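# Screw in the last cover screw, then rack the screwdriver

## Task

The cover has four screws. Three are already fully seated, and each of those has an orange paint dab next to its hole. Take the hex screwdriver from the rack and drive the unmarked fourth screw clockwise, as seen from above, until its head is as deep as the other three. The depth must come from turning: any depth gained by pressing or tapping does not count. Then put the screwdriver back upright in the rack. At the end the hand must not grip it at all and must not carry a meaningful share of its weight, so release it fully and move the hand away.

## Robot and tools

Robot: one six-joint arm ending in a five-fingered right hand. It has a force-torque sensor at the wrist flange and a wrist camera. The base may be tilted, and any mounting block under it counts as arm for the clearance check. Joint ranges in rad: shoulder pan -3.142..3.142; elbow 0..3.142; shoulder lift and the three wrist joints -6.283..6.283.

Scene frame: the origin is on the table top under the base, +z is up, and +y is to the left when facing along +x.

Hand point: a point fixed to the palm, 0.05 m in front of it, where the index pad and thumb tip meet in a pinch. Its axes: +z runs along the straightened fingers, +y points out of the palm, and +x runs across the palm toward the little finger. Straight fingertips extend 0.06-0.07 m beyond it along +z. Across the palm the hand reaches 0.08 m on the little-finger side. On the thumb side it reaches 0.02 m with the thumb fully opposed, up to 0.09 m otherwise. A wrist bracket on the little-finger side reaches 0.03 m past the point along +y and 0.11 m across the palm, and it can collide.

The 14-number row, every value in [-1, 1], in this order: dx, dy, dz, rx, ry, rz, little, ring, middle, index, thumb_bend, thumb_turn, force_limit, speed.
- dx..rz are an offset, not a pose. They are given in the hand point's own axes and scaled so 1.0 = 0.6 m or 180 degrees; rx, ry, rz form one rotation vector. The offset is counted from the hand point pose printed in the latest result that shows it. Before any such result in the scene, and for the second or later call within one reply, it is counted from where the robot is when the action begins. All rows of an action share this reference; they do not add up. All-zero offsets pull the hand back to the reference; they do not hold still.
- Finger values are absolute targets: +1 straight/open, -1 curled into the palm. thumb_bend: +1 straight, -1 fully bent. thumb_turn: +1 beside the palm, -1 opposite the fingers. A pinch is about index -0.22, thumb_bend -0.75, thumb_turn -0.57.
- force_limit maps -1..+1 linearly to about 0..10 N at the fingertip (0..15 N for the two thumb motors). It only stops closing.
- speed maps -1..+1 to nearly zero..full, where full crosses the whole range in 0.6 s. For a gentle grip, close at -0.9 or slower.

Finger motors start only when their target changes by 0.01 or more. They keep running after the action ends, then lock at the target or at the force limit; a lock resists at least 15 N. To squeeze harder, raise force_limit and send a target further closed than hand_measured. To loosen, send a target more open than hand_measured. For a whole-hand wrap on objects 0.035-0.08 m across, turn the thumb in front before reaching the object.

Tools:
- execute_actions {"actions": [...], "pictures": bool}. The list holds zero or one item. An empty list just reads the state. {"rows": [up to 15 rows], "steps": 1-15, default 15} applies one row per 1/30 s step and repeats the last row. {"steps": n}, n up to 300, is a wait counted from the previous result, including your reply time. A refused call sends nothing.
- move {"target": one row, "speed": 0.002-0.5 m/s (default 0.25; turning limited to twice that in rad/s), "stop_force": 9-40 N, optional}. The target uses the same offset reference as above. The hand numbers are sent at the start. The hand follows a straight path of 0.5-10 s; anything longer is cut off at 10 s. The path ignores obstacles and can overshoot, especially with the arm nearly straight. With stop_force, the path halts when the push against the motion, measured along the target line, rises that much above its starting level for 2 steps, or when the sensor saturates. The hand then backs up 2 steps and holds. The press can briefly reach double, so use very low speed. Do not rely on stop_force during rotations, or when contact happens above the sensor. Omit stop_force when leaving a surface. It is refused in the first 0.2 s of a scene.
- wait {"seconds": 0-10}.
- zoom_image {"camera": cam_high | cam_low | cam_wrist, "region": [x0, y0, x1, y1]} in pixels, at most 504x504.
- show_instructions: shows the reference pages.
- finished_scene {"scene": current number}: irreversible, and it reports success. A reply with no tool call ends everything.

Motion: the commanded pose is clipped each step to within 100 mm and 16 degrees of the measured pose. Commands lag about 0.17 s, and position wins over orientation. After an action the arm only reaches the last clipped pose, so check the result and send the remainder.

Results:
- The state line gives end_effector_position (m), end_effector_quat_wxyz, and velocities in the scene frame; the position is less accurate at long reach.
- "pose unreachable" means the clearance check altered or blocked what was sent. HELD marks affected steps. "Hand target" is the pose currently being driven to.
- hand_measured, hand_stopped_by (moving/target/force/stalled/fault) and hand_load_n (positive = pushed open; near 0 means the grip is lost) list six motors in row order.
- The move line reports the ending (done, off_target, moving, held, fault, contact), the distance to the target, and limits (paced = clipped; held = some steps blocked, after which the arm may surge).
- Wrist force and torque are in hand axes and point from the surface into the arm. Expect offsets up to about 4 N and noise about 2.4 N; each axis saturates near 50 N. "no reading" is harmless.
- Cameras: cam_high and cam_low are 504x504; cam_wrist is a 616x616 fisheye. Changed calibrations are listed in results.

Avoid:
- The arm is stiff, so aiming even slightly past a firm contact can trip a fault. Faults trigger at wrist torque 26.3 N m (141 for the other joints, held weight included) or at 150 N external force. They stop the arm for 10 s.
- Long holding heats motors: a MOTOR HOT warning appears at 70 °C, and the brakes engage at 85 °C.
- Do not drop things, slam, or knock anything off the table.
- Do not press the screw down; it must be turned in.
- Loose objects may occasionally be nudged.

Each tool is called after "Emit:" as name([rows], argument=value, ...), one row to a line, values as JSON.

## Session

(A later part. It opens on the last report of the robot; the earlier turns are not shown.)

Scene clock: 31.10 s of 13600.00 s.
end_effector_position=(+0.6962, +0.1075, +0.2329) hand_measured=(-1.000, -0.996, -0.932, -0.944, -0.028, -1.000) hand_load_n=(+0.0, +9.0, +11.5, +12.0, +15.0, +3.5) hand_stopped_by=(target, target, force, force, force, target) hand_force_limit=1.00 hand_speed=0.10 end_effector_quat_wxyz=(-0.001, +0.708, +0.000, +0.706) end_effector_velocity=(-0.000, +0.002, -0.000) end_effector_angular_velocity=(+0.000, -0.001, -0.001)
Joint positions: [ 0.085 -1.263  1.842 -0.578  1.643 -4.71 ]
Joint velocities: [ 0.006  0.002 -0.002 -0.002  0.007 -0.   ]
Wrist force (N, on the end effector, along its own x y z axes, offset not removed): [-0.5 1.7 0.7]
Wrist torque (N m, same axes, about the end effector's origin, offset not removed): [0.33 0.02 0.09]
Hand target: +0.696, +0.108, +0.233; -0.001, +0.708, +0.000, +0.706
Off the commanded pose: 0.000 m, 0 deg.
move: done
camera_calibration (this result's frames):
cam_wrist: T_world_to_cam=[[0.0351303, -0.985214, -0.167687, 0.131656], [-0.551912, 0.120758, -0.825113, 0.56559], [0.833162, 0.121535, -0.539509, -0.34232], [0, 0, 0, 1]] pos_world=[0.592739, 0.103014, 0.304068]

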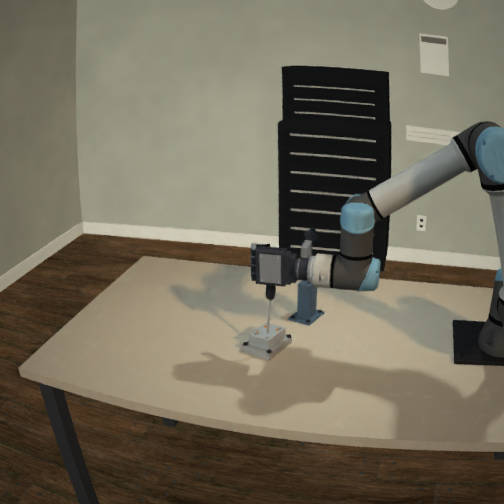

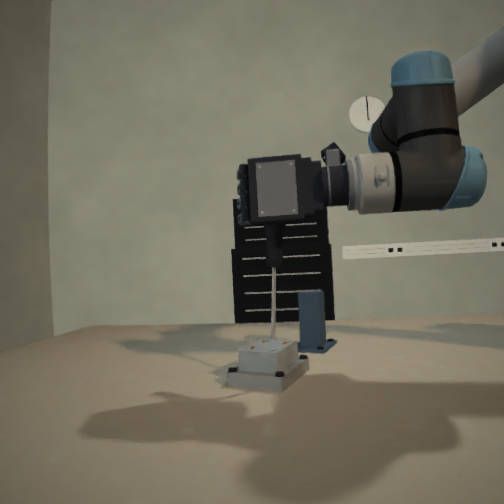

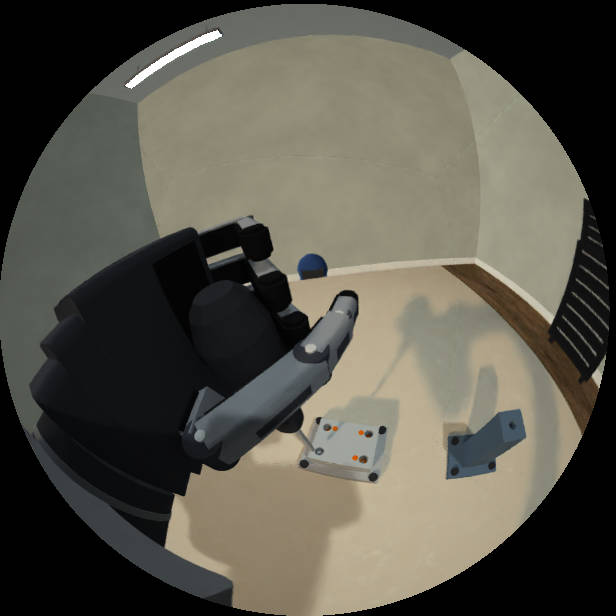

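Emit:
move(target=[-0.01,0.0095,-0.001,0,0,0,-1,-1,-1,-1,-1,-1,1,0.1], speed=0.015)

Emit:
zoom_image(camera="cam_low", region=[250,310,300,360])

Emit:
zoom_image(camera="cam_wrist", region=[290,425,340,475])

Emit:
zoom_image(camera="cam_high", region=[245,310,290,355])

Scene clock: 33.43 s of 13600.00 s.
end_effector_position=(+0.6956, +0.1020, +0.2271) hand_measured=(-1.000, -0.996, -0.932, -0.944, -0.028, -1.000) hand_load_n=(+0.0, +9.0, +11.5, +12.0, +15.0, +3.5) hand_stopped_by=(target, target, force, force, force, target) hand_force_limit=1.00 hand_speed=0.10 end_effector_quat_wxyz=(-0.001, +0.708, +0.000, +0.706) end_effector_velocity=(-0.000, -0.001, -0.002) end_effector_angular_velocity=(+0.000, -0.000, +0.002)
Joint positions: [ 0.073 -1.26   1.856 -0.594  1.631 -4.71 ]
Joint velocities: [-0.004  0.001  0.005 -0.006 -0.006  0.   ]
Wrist force (N, on the end effector, along its own x y z axes, offset not removed): [-1.5 1.8 1.0]
Wrist torque (N m, same axes, about the end effector's origin, offset not removed): [0.27 0.13 0.08]
Hand target: +0.696, +0.102, +0.227; -0.001, +0.708, +0.000, +0.706
Off the commanded pose: 0.000 m, 0 deg.
move: done
camera_calibration (this result's frames):
cam_wrist: T_world_to_cam=[[0.0351037, -0.985212, -0.167704, 0.12539], [-0.551926, 0.120784, -0.825099, 0.561194], [0.833154, 0.121524, -0.539524, -0.344258], [0, 0, 0, 1]] pos_world=[0.592156, 0.0975885, 0.298333]

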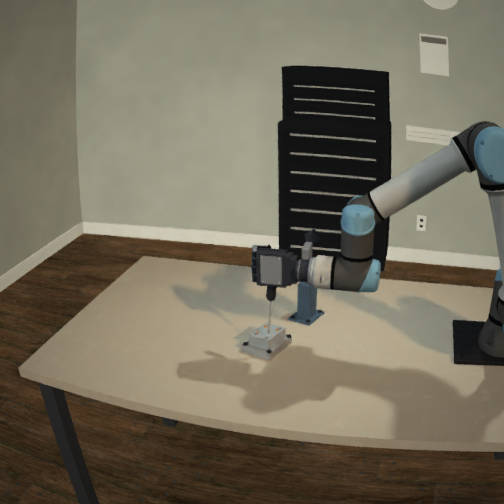

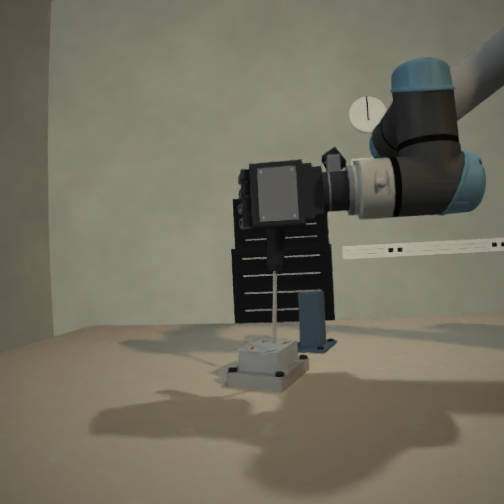

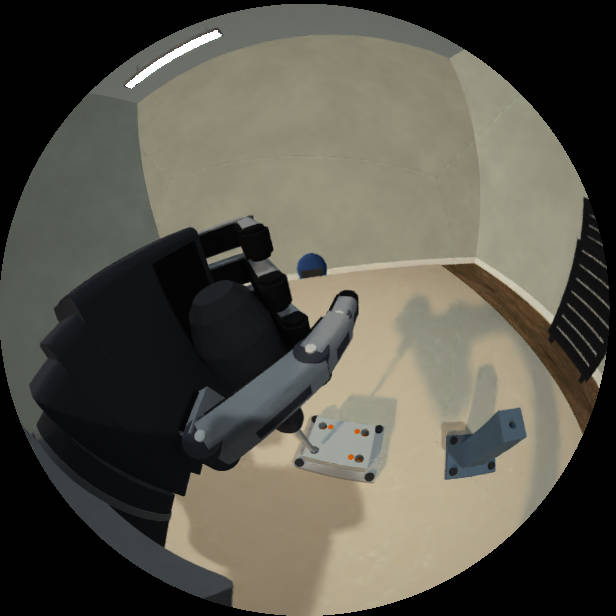

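Region (250, 310, 300, 360) of cam_low's 504x504 image, scaled by 10.080, with more detail than that image has.

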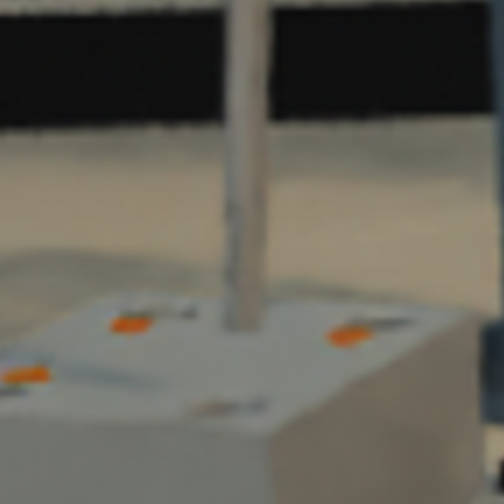

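Region (290, 425, 340, 475) of cam_wrist's 616x616 image, scaled by 10.080, with more detail than that image has.

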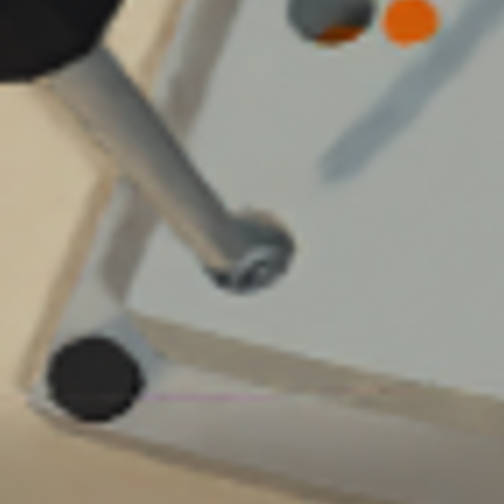

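Region (245, 310, 290, 355) of cam_high's 504x504 image, scaled by 11.200, with more detail than that image has.

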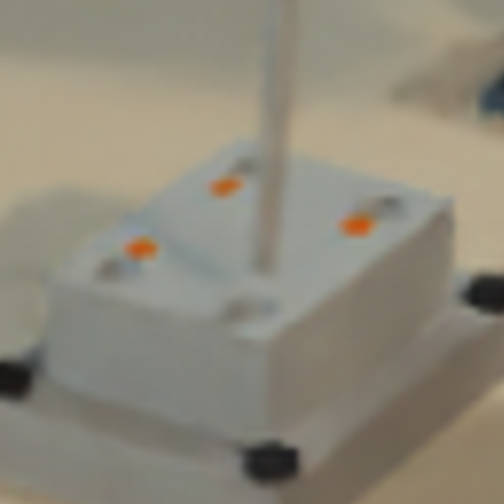

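Emit:
move(target=[-0.011,0,0.002,0,0,0,-1,-1,-1,-1,-1,-1,1,0.1], speed=0.008, stop_force=9)

Emit:
zoom_image(camera="cam_low", region=[250,310,300,360])

Emit:
zoom_image(camera="cam_wrist", region=[290,425,340,475])

Emit:
zoom_image(camera="cam_high", region=[245,310,290,355])

Scene clock: 35.53 s of 13600.00 s.
end_effector_position=(+0.6967, +0.1020, +0.2208) hand_measured=(-1.000, -0.996, -0.932, -0.944, -0.028, -1.000) hand_load_n=(+0.0, +9.0, +11.5, +12.0, +15.0, +3.5) hand_stopped_by=(target, target, force, force, force, target) hand_force_limit=1.00 hand_speed=0.10 end_effector_quat_wxyz=(-0.001, +0.708, +0.000, +0.706) end_effector_velocity=(+0.001, -0.000, -0.002) end_effector_angular_velocity=(-0.000, +0.000, +0.000)
Joint positions: [ 0.073 -1.249  1.86  -0.609  1.631 -4.71 ]
Joint velocities: [-0.001  0.004  0.001 -0.005 -0.001 -0.   ]
Wrist force (N, on the end effector, along its own x y z axes, offset not removed): [1.6 2.1 1.0]
Wrist torque (N m, same axes, about the end effector's origin, offset not removed): [0.33 -0.28 0.16]
Hand target: +0.697, +0.102, +0.221; -0.001, +0.708, +0.000, +0.706
Off the commanded pose: 0.000 m, 0 deg.
move: done
camera_calibration (this result's frames):
cam_wrist: T_world_to_cam=[[0.0350839, -0.985213, -0.167704, 0.124281], [-0.551935, 0.120793, -0.825092, 0.556594], [0.833149, 0.121509, -0.539536, -0.348611], [0, 0, 0, 1]] pos_world=[0.593289, 0.0975695, 0.291995]

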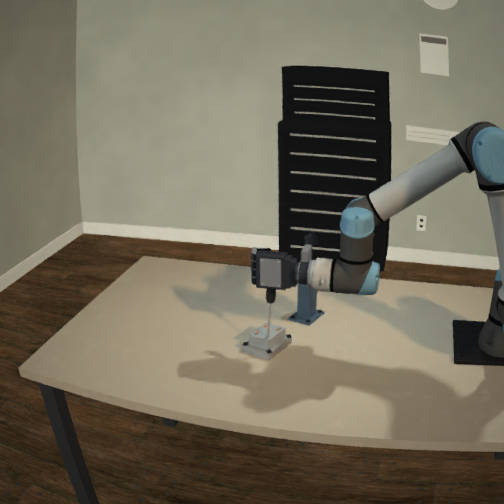

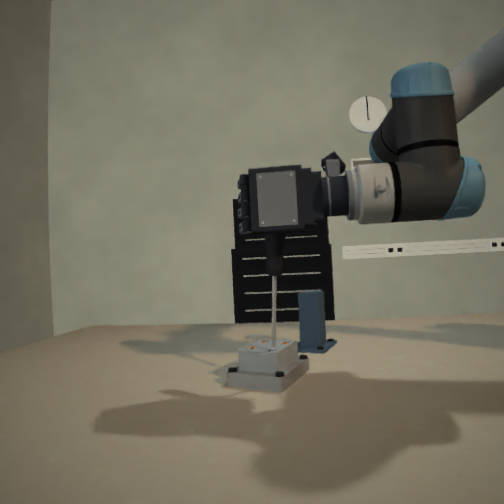

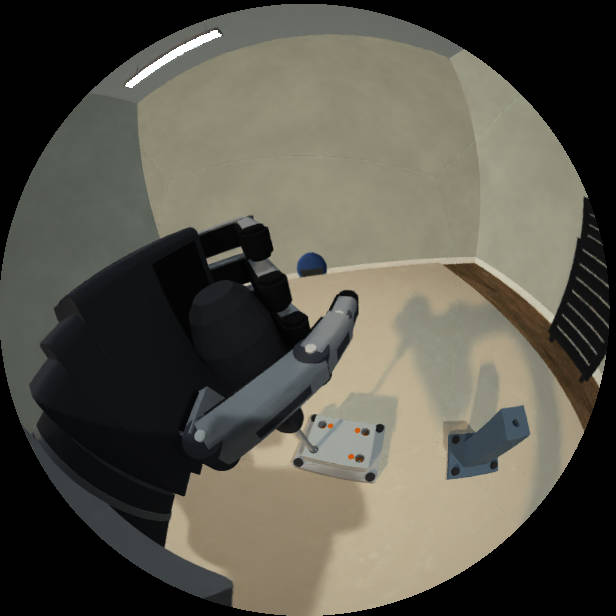

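Region (250, 310, 300, 360) of cam_low's 504x504 image, scaled by 10.080, with more detail than that image has.

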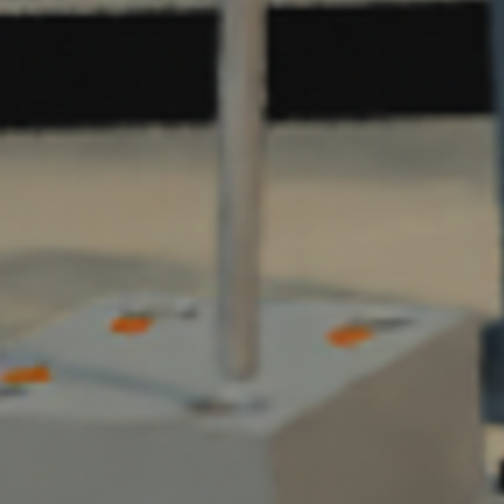

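Region (290, 425, 340, 475) of cam_wrist's 616x616 image, scaled by 10.080, with more detail than that image has.

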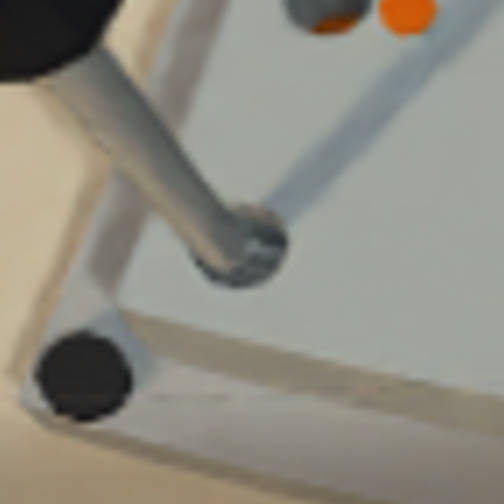

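Region (245, 310, 290, 355) of cam_high's 504x504 image, scaled by 11.200, with more detail than that image has.

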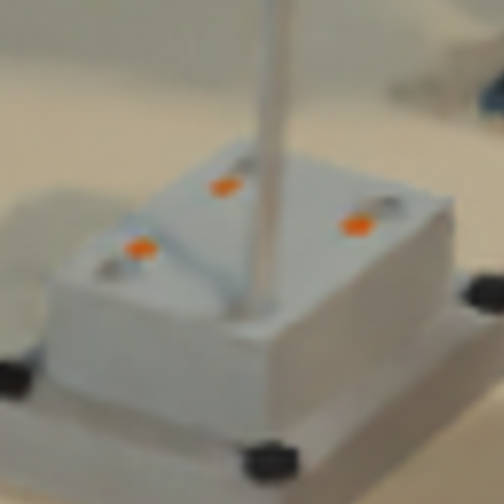

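Emit:
move(target=[-0.02,0,0.001,0,0,0,-1,-1,-1,-1,-1,-1,1,0.1], speed=0.003, stop_force=9)

Emit:
zoom_image(camera="cam_wrist", region=[290,425,340,475])

Emit:
zoom_image(camera="cam_low", region=[250,260,300,360])

Scene clock: 40.33 s of 13600.00 s.
end_effector_position=(+0.6973, +0.1020, +0.2089) hand_measured=(-1.000, -0.996, -0.932, -0.944, -0.028, -1.000) hand_load_n=(+0.0, +9.0, +11.5, +12.0, +15.0, +3.5) hand_stopped_by=(target, target, force, force, force, target) hand_force_limit=1.00 hand_speed=0.10 end_effector_quat_wxyz=(-0.001, +0.708, +0.000, +0.706) end_effector_velocity=(+0.000, +0.001, -0.001) end_effector_angular_velocity=(+0.000, -0.001, +0.001)
Joint positions: [ 0.073 -1.231  1.871 -0.639  1.631 -4.71 ]
Joint velocities: [ 0.001  0.001  0.001 -0.003 -0.001  0.   ]
Wrist force (N, on the end effector, along its own x y z axes, offset not removed): [-1.3 2.6 1.1]
Wrist torque (N m, same axes, about the end effector's origin, offset not removed): [0.47 0.10 0.11]
Hand target: +0.697, +0.102, +0.209; -0.001, +0.708, +0.000, +0.706
Off the commanded pose: 0.000 m, 0 deg.
move: done
camera_calibration (this result's frames):
cam_wrist: T_world_to_cam=[[0.0350845, -0.985213, -0.167704, 0.122273], [-0.55194, 0.120792, -0.825089, 0.547088], [0.833146, 0.12151, -0.53954, -0.355499], [0, 0, 0, 1]] pos_world=[0.593852, 0.0975777, 0.280096]

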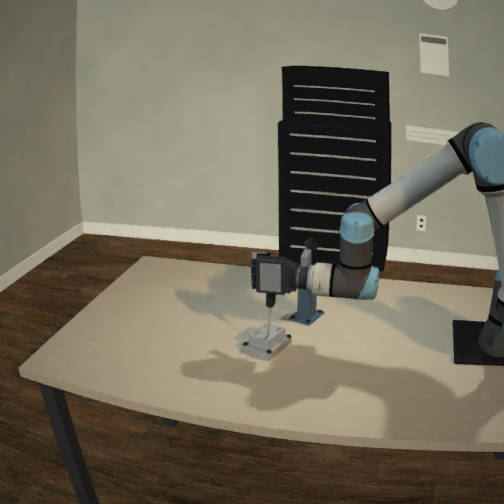

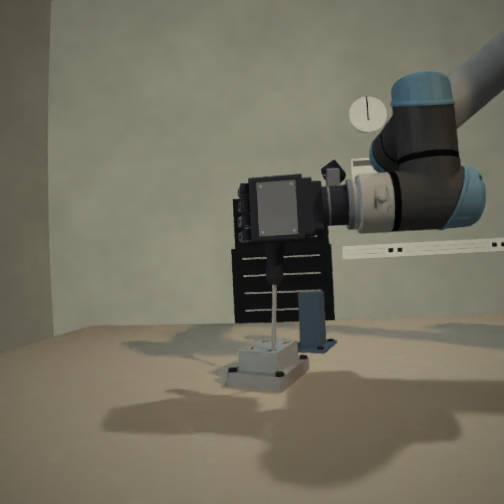

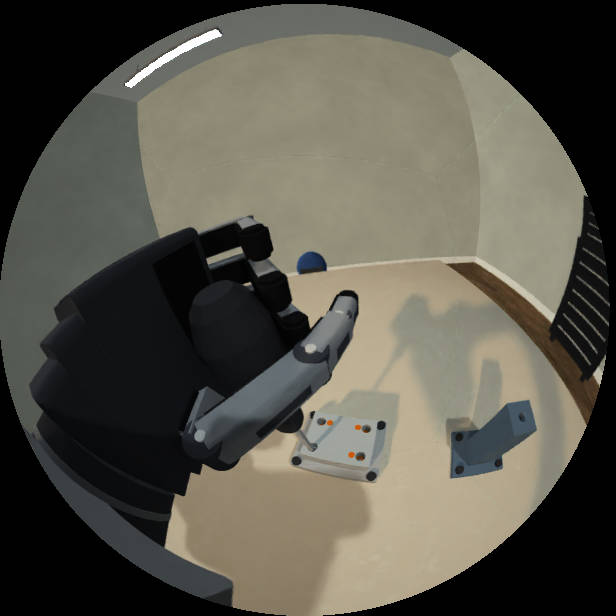

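Region (290, 425, 340, 475) of cam_wrist's 616x616 image, scaled by 10.080, with more detail than that image has.

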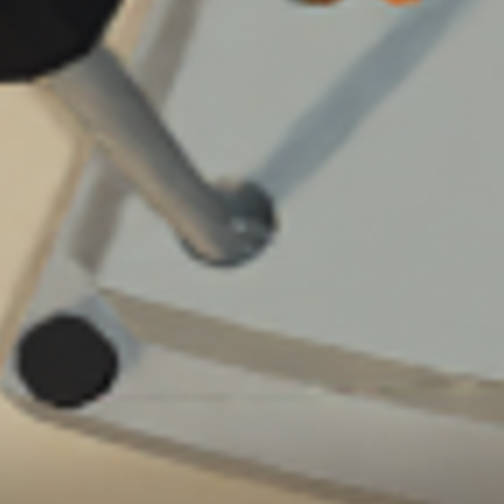

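Region (250, 260, 300, 360) of cam_low's 504x504 image, scaled by 5.040, with more detail than that image has.

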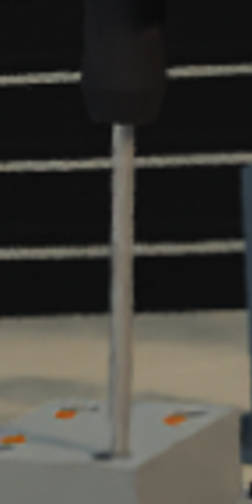

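Emit:
move(target=[-0.015,0,0.0013,0,0,0,-1,-1,-1,-1,-1,-1,1,0.1], speed=0.002, stop_force=9)

Emit:
zoom_image(camera="cam_low", region=[250,260,300,360])

Scene clock: 45.77 s of 13600.00 s.
end_effector_position=(+0.6981, +0.1020, +0.2006) hand_measured=(-1.000, -0.996, -0.932, -0.944, -0.028, -1.000) hand_load_n=(+0.0, +9.0, +11.5, +11.5, +15.5, +3.0) hand_stopped_by=(target, target, force, force, force, target) hand_force_limit=1.00 hand_speed=0.10 end_effector_quat_wxyz=(-0.001, +0.708, +0.000, +0.706) end_effector_velocity=(-0.000, +0.000, +0.001) end_effector_angular_velocity=(+0.000, -0.002, -0.001)
Joint positions: [ 0.073 -1.217  1.878 -0.66   1.631 -4.71 ]
Joint velocities: [ 0.    -0.001  0.    -0.001  0.001 -0.   ]
Wrist force (N, on the end effector, along its own x y z axes, offset not removed): [12.7 0.6 0.0]
Wrist torque (N m, same axes, about the end effector's origin, offset not removed): [0.23 -0.59 0.38]
Hand target: +0.698, +0.102, +0.201; -0.001, +0.708, +0.000, +0.706
Off the commanded pose: 0.001 m, 0 deg.
move: contact
camera_calibration (this result's frames):
cam_wrist: T_world_to_cam=[[0.035152, -0.985209, -0.167713, 0.12082], [-0.55164, 0.120807, -0.825287, 0.540487], [0.833341, 0.121528, -0.539234, -0.36082], [0, 0, 0, 1]] pos_world=[0.594594, 0.0975875, 0.271754]

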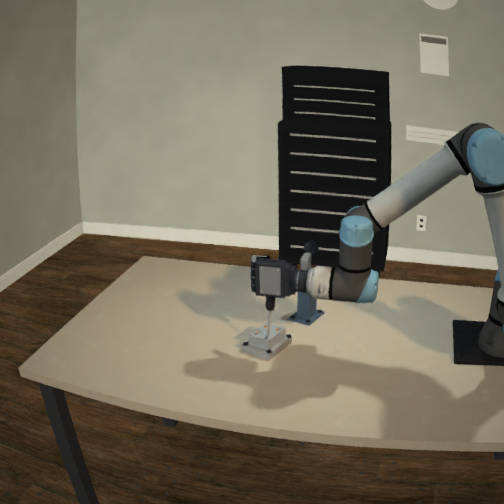

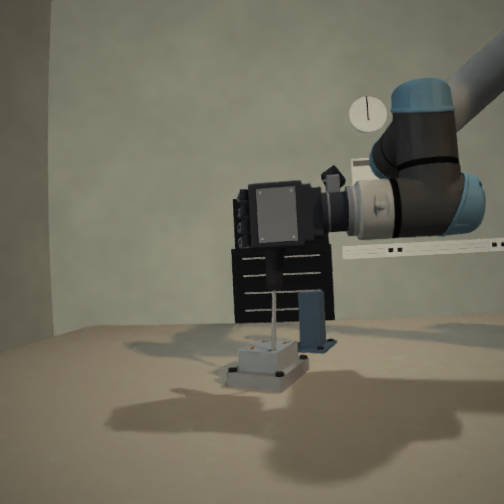

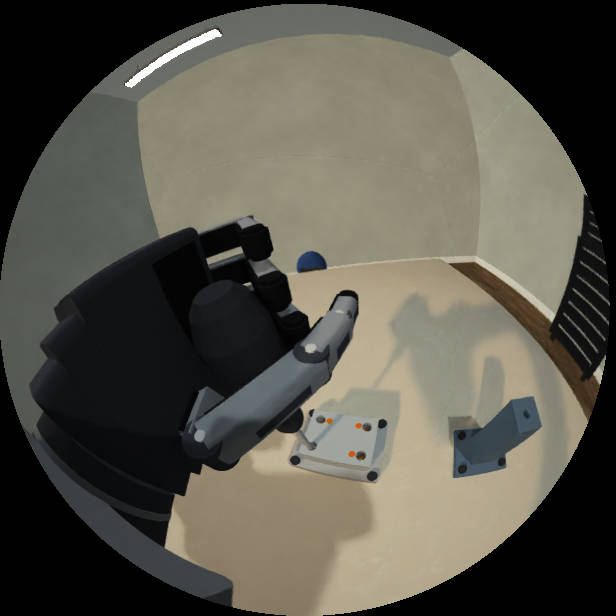

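Region (250, 260, 300, 360) of cam_low's 504x504 image, scaled by 5.040, with more detail than that image has.

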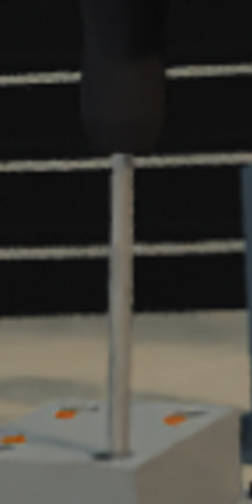

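Emit:
move(target=[0,0,0,0,0,0,0.2,0.2,0.2,0.2,0.6,-1,1,0.7])

Emit:
move(target=[0,-0.0382,0.0193,0.1667,0,0,0.2,0.2,0.2,0.2,0.6,-1,1,0.5], speed=0.1)

Emit:
move(target=[0,0,0,0,0,0,-0.99,-0.99,-0.99,-0.99,0.6,-1,1,0.6])

Emit:
move(target=[0,0,0,0,0,0,-0.99,-0.99,-0.99,-0.99,-0.96,-1,1,0.1])

Emit:
zoom_image(camera="cam_low", region=[250,260,300,360])

Scene clock: 49.50 s of 13600.00 s.
end_effector_position=(+0.6981, +0.1020, +0.2007) hand_measured=(+0.200, +0.200, +0.200, +0.200, +0.600, -1.000) hand_load_n=(+0.0, +0.0, +0.0, +0.0, +0.0, +0.0) hand_stopped_by=(target, target, target, target, target, target) hand_force_limit=1.00 hand_speed=0.70 end_effector_quat_wxyz=(-0.001, +0.708, +0.000, +0.706) end_effector_velocity=(+0.000, +0.001, +0.001) end_effector_angular_velocity=(+0.000, -0.001, +0.001)
Joint positions: [ 0.073 -1.217  1.878 -0.66   1.631 -4.71 ]
Joint velocities: [ 0.001 -0.    -0.001 -0.001  0.001  0.   ]
Wrist force (N, on the end effector, along its own x y z axes, offset not removed): [-0.2 1.9 1.8]
Wrist torque (N m, same axes, about the end effector's origin, offset not removed): [0.30 0.02 0.07]
Hand target: +0.698, +0.102, +0.201; -0.001, +0.708, +0.000, +0.706
Off the commanded pose: 0.000 m, 0 deg.
move: done
camera_calibration (this result's frames):
cam_wrist: T_world_to_cam=[[0.0351609, -0.985208, -0.167716, 0.12082], [-0.551551, 0.120818, -0.825345, 0.540516], [0.8334, 0.121524, -0.539144, -0.360873], [0, 0, 0, 1]] pos_world=[0.594625, 0.0975838, 0.271813]

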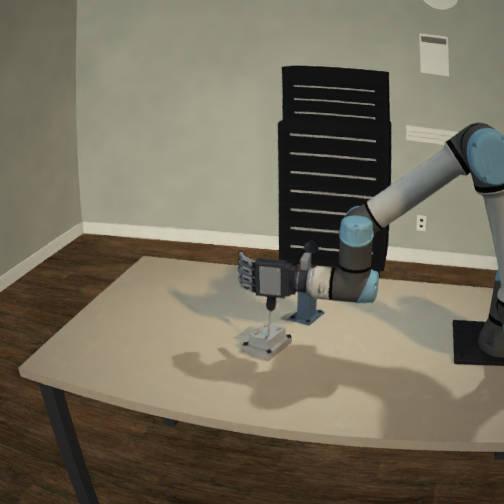

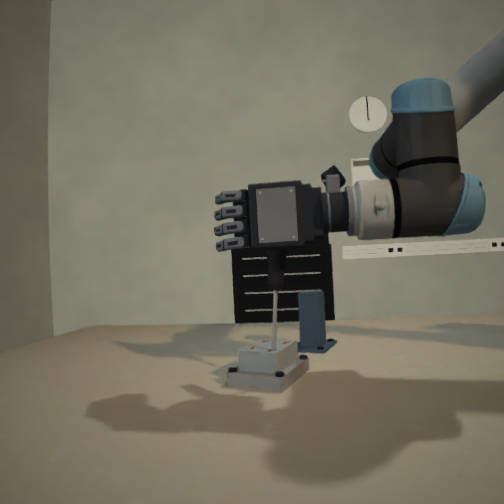

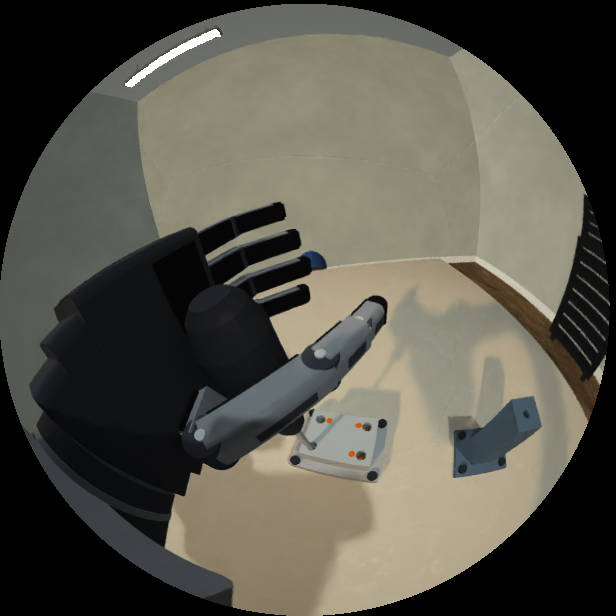

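Scene clock: 52.53 s of 13600.00 s.
end_effector_position=(+0.7094, +0.1248, +0.2006) hand_measured=(+0.200, +0.200, +0.200, +0.200, +0.600, -1.000) hand_load_n=(+0.0, +0.0, +0.0, +0.0, +0.0, +0.0) hand_stopped_by=(target, target, target, target, target, target) hand_force_limit=1.00 hand_speed=0.50 end_effector_quat_wxyz=(-0.184, +0.684, +0.182, +0.682) end_effector_velocity=(+0.000, +0.000, -0.000) end_effector_angular_velocity=(+0.000, +0.000, +0.014)
Joint positions: [-0.169 -1.238  1.909 -0.672  0.868 -4.709]
Joint velocities: [-0.006  0.002 -0.003  0.001 -0.02   0.   ]
Wrist force (N, on the end effector, along its own x y z axes, offset not removed): [-1.1 1.2 1.3]
Wrist torque (N m, same axes, about the end effector's origin, offset not removed): [0.19 0.23 0.02]
Hand target: +0.710, +0.125, +0.201; -0.184, +0.684, +0.183, +0.682
Off the commanded pose: 0.000 m, 0 deg.
move: done
camera_calibration (this result's frames):
cam_wrist: T_world_to_cam=[[0.521559, -0.836442, -0.168349, -0.220649], [-0.538325, -0.169521, -0.825511, 0.570876], [0.661954, 0.521179, -0.538693, -0.301454], [0, 0, 0, 1]] pos_world=[0.621947, 0.0693266, 0.271727]

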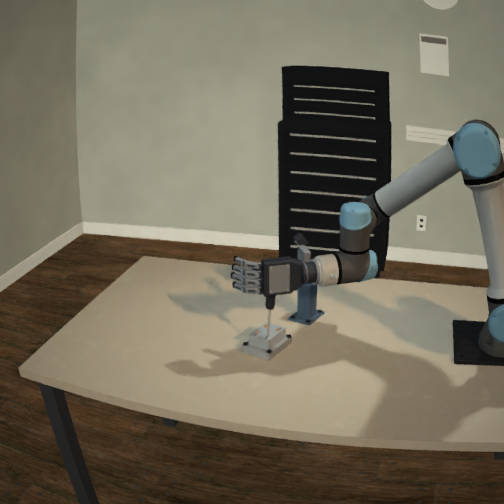

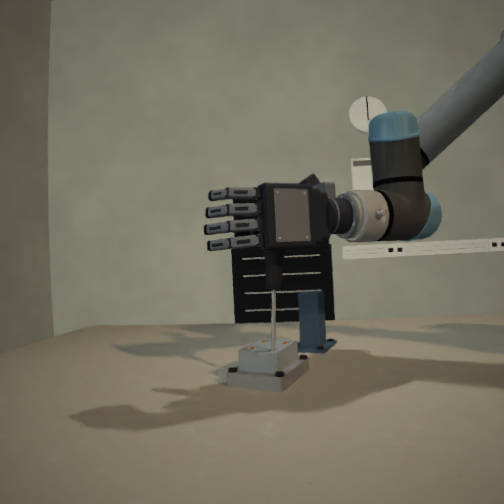

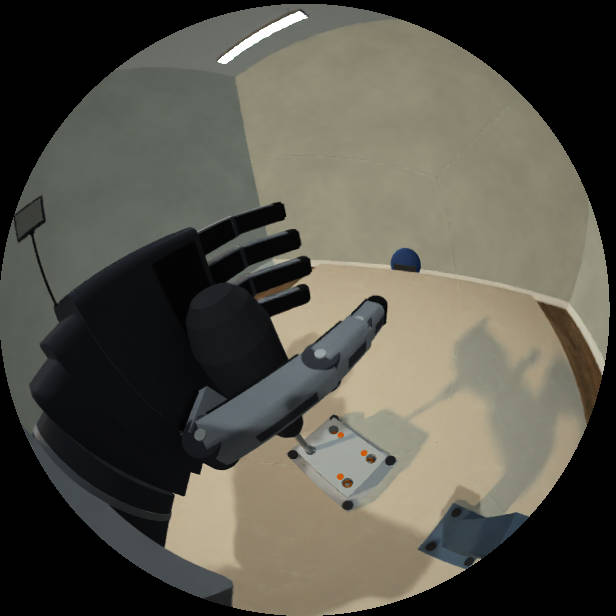

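Scene clock: 53.27 s of 13600.00 s.
end_effector_position=(+0.7095, +0.1248, +0.2006) hand_measured=(-0.990, -0.990, -0.986, -0.982, +0.600, -1.000) hand_load_n=(+0.0, +0.0, +10.5, +10.5, +1.5, +0.0) hand_stopped_by=(target, target, force, force, target, target) hand_force_limit=1.00 hand_speed=0.60 end_effector_quat_wxyz=(-0.184, +0.684, +0.182, +0.682) end_effector_velocity=(-0.001, +0.001, -0.000) end_effector_angular_velocity=(+0.000, +0.001, +0.002)
Joint positions: [-0.169 -1.238  1.909 -0.671  0.868 -4.709]
Joint velocities: [ 0.001 -0.     0.001  0.001 -0.001  0.   ]
Wrist force (N, on the end effector, along its own x y z axes, offset not removed): [0.9 1.7 1.9]
Wrist torque (N m, same axes, about the end effector's origin, offset not removed): [0.26 -0.10 0.16]
Hand target: +0.709, +0.125, +0.201; -0.184, +0.684, +0.182, +0.682
Off the commanded pose: 0.000 m, 0 deg.
move: done
camera_calibration (this result's frames):
cam_wrist: T_world_to_cam=[[0.5215, -0.836481, -0.168337, -0.22068], [-0.538321, -0.169483, -0.825522, 0.570899], [0.662003, 0.521129, -0.538681, -0.301477], [0, 0, 0, 1]] pos_world=[0.62199, 0.0692713, 0.271742]

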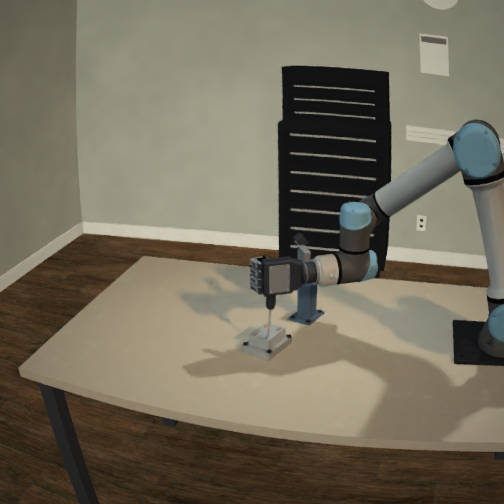

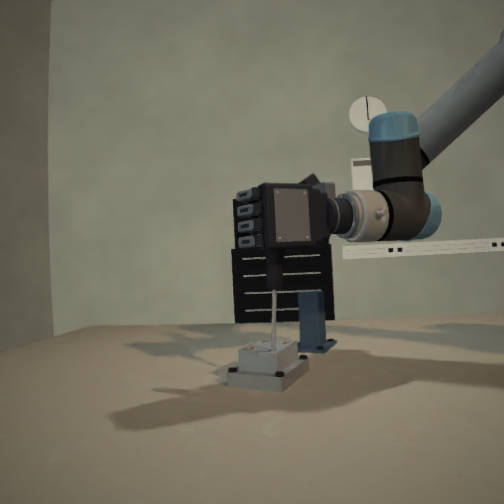

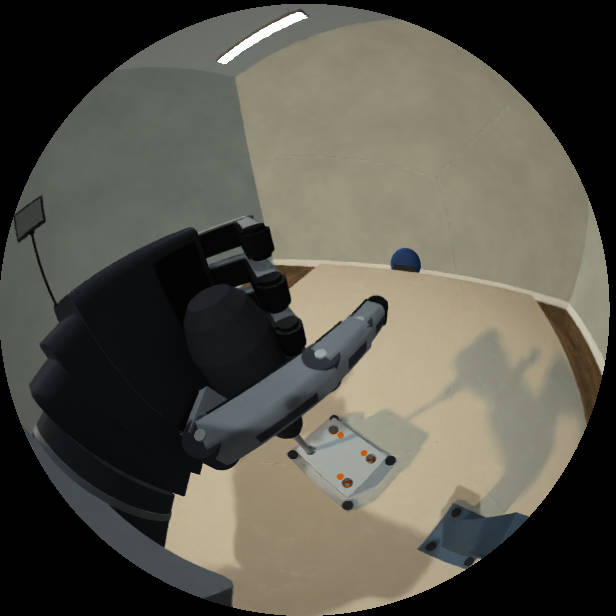

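Scene clock: 54.07 s of 13600.00 s.
end_effector_position=(+0.7095, +0.1248, +0.2006) hand_measured=(-0.990, -0.990, -0.984, -0.980, +0.056, -1.000) hand_load_n=(+0.0, +1.0, +14.5, +16.5, +15.5, +4.5) hand_stopped_by=(target, target, force, force, force, target) hand_force_limit=1.00 hand_speed=0.10 end_effector_quat_wxyz=(-0.184, +0.684, +0.182, +0.682) end_effector_velocity=(-0.000, +0.001, -0.001) end_effector_angular_velocity=(+0.000, +0.001, +0.002)
Joint positions: [-0.169 -1.238  1.909 -0.671  0.868 -4.709]
Joint velocities: [ 0.     0.     0.     0.    -0.002 -0.   ]
Wrist force (N, on the end effector, along its own x y z axes, offset not removed): [-0.7 3.5 1.3]
Wrist torque (N m, same axes, about the end effector's origin, offset not removed): [0.39 -0.11 -0.11]
Hand target: +0.709, +0.125, +0.201; -0.184, +0.684, +0.182, +0.682
Off the commanded pose: 0.000 m, 0 deg.
move: done
camera_calibration (this result's frames):
cam_wrist: T_world_to_cam=[[0.521505, -0.836479, -0.16833, -0.220676], [-0.538313, -0.169486, -0.825526, 0.570901], [0.662006, 0.52113, -0.538676, -0.30148], [0, 0, 0, 1]] pos_world=[0.621988, 0.0692789, 0.271747]

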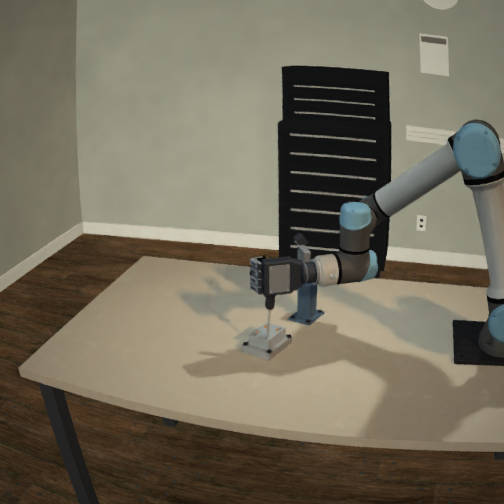

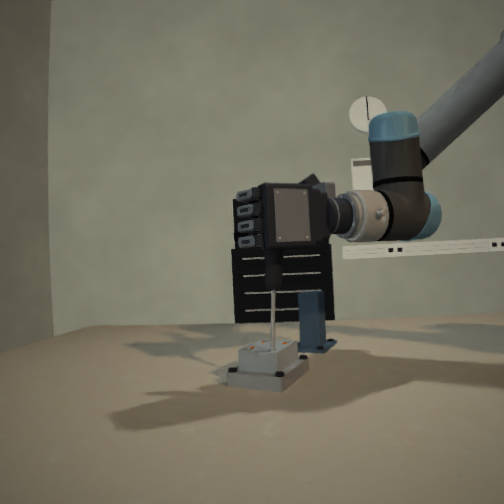

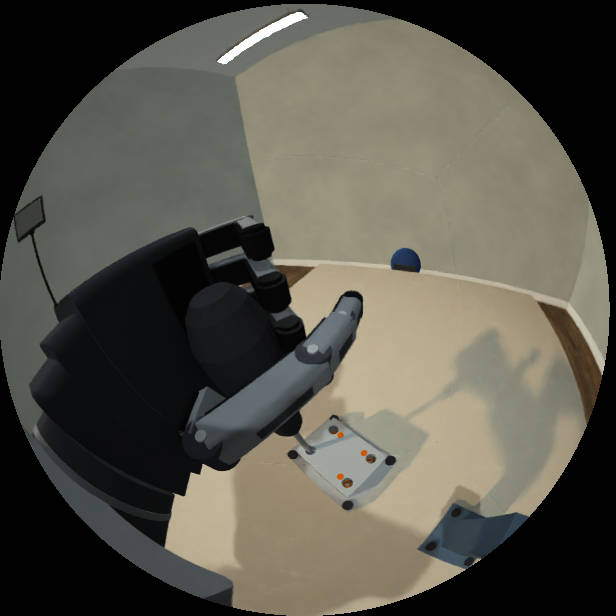

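Region (250, 260, 300, 360) of cam_low's 504x504 image, scaled by 5.040, with more detail than that image has.

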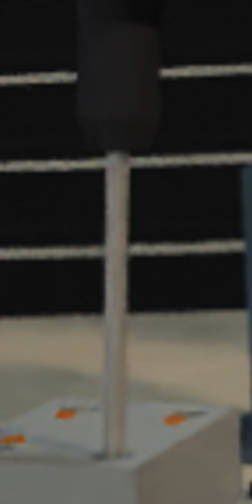

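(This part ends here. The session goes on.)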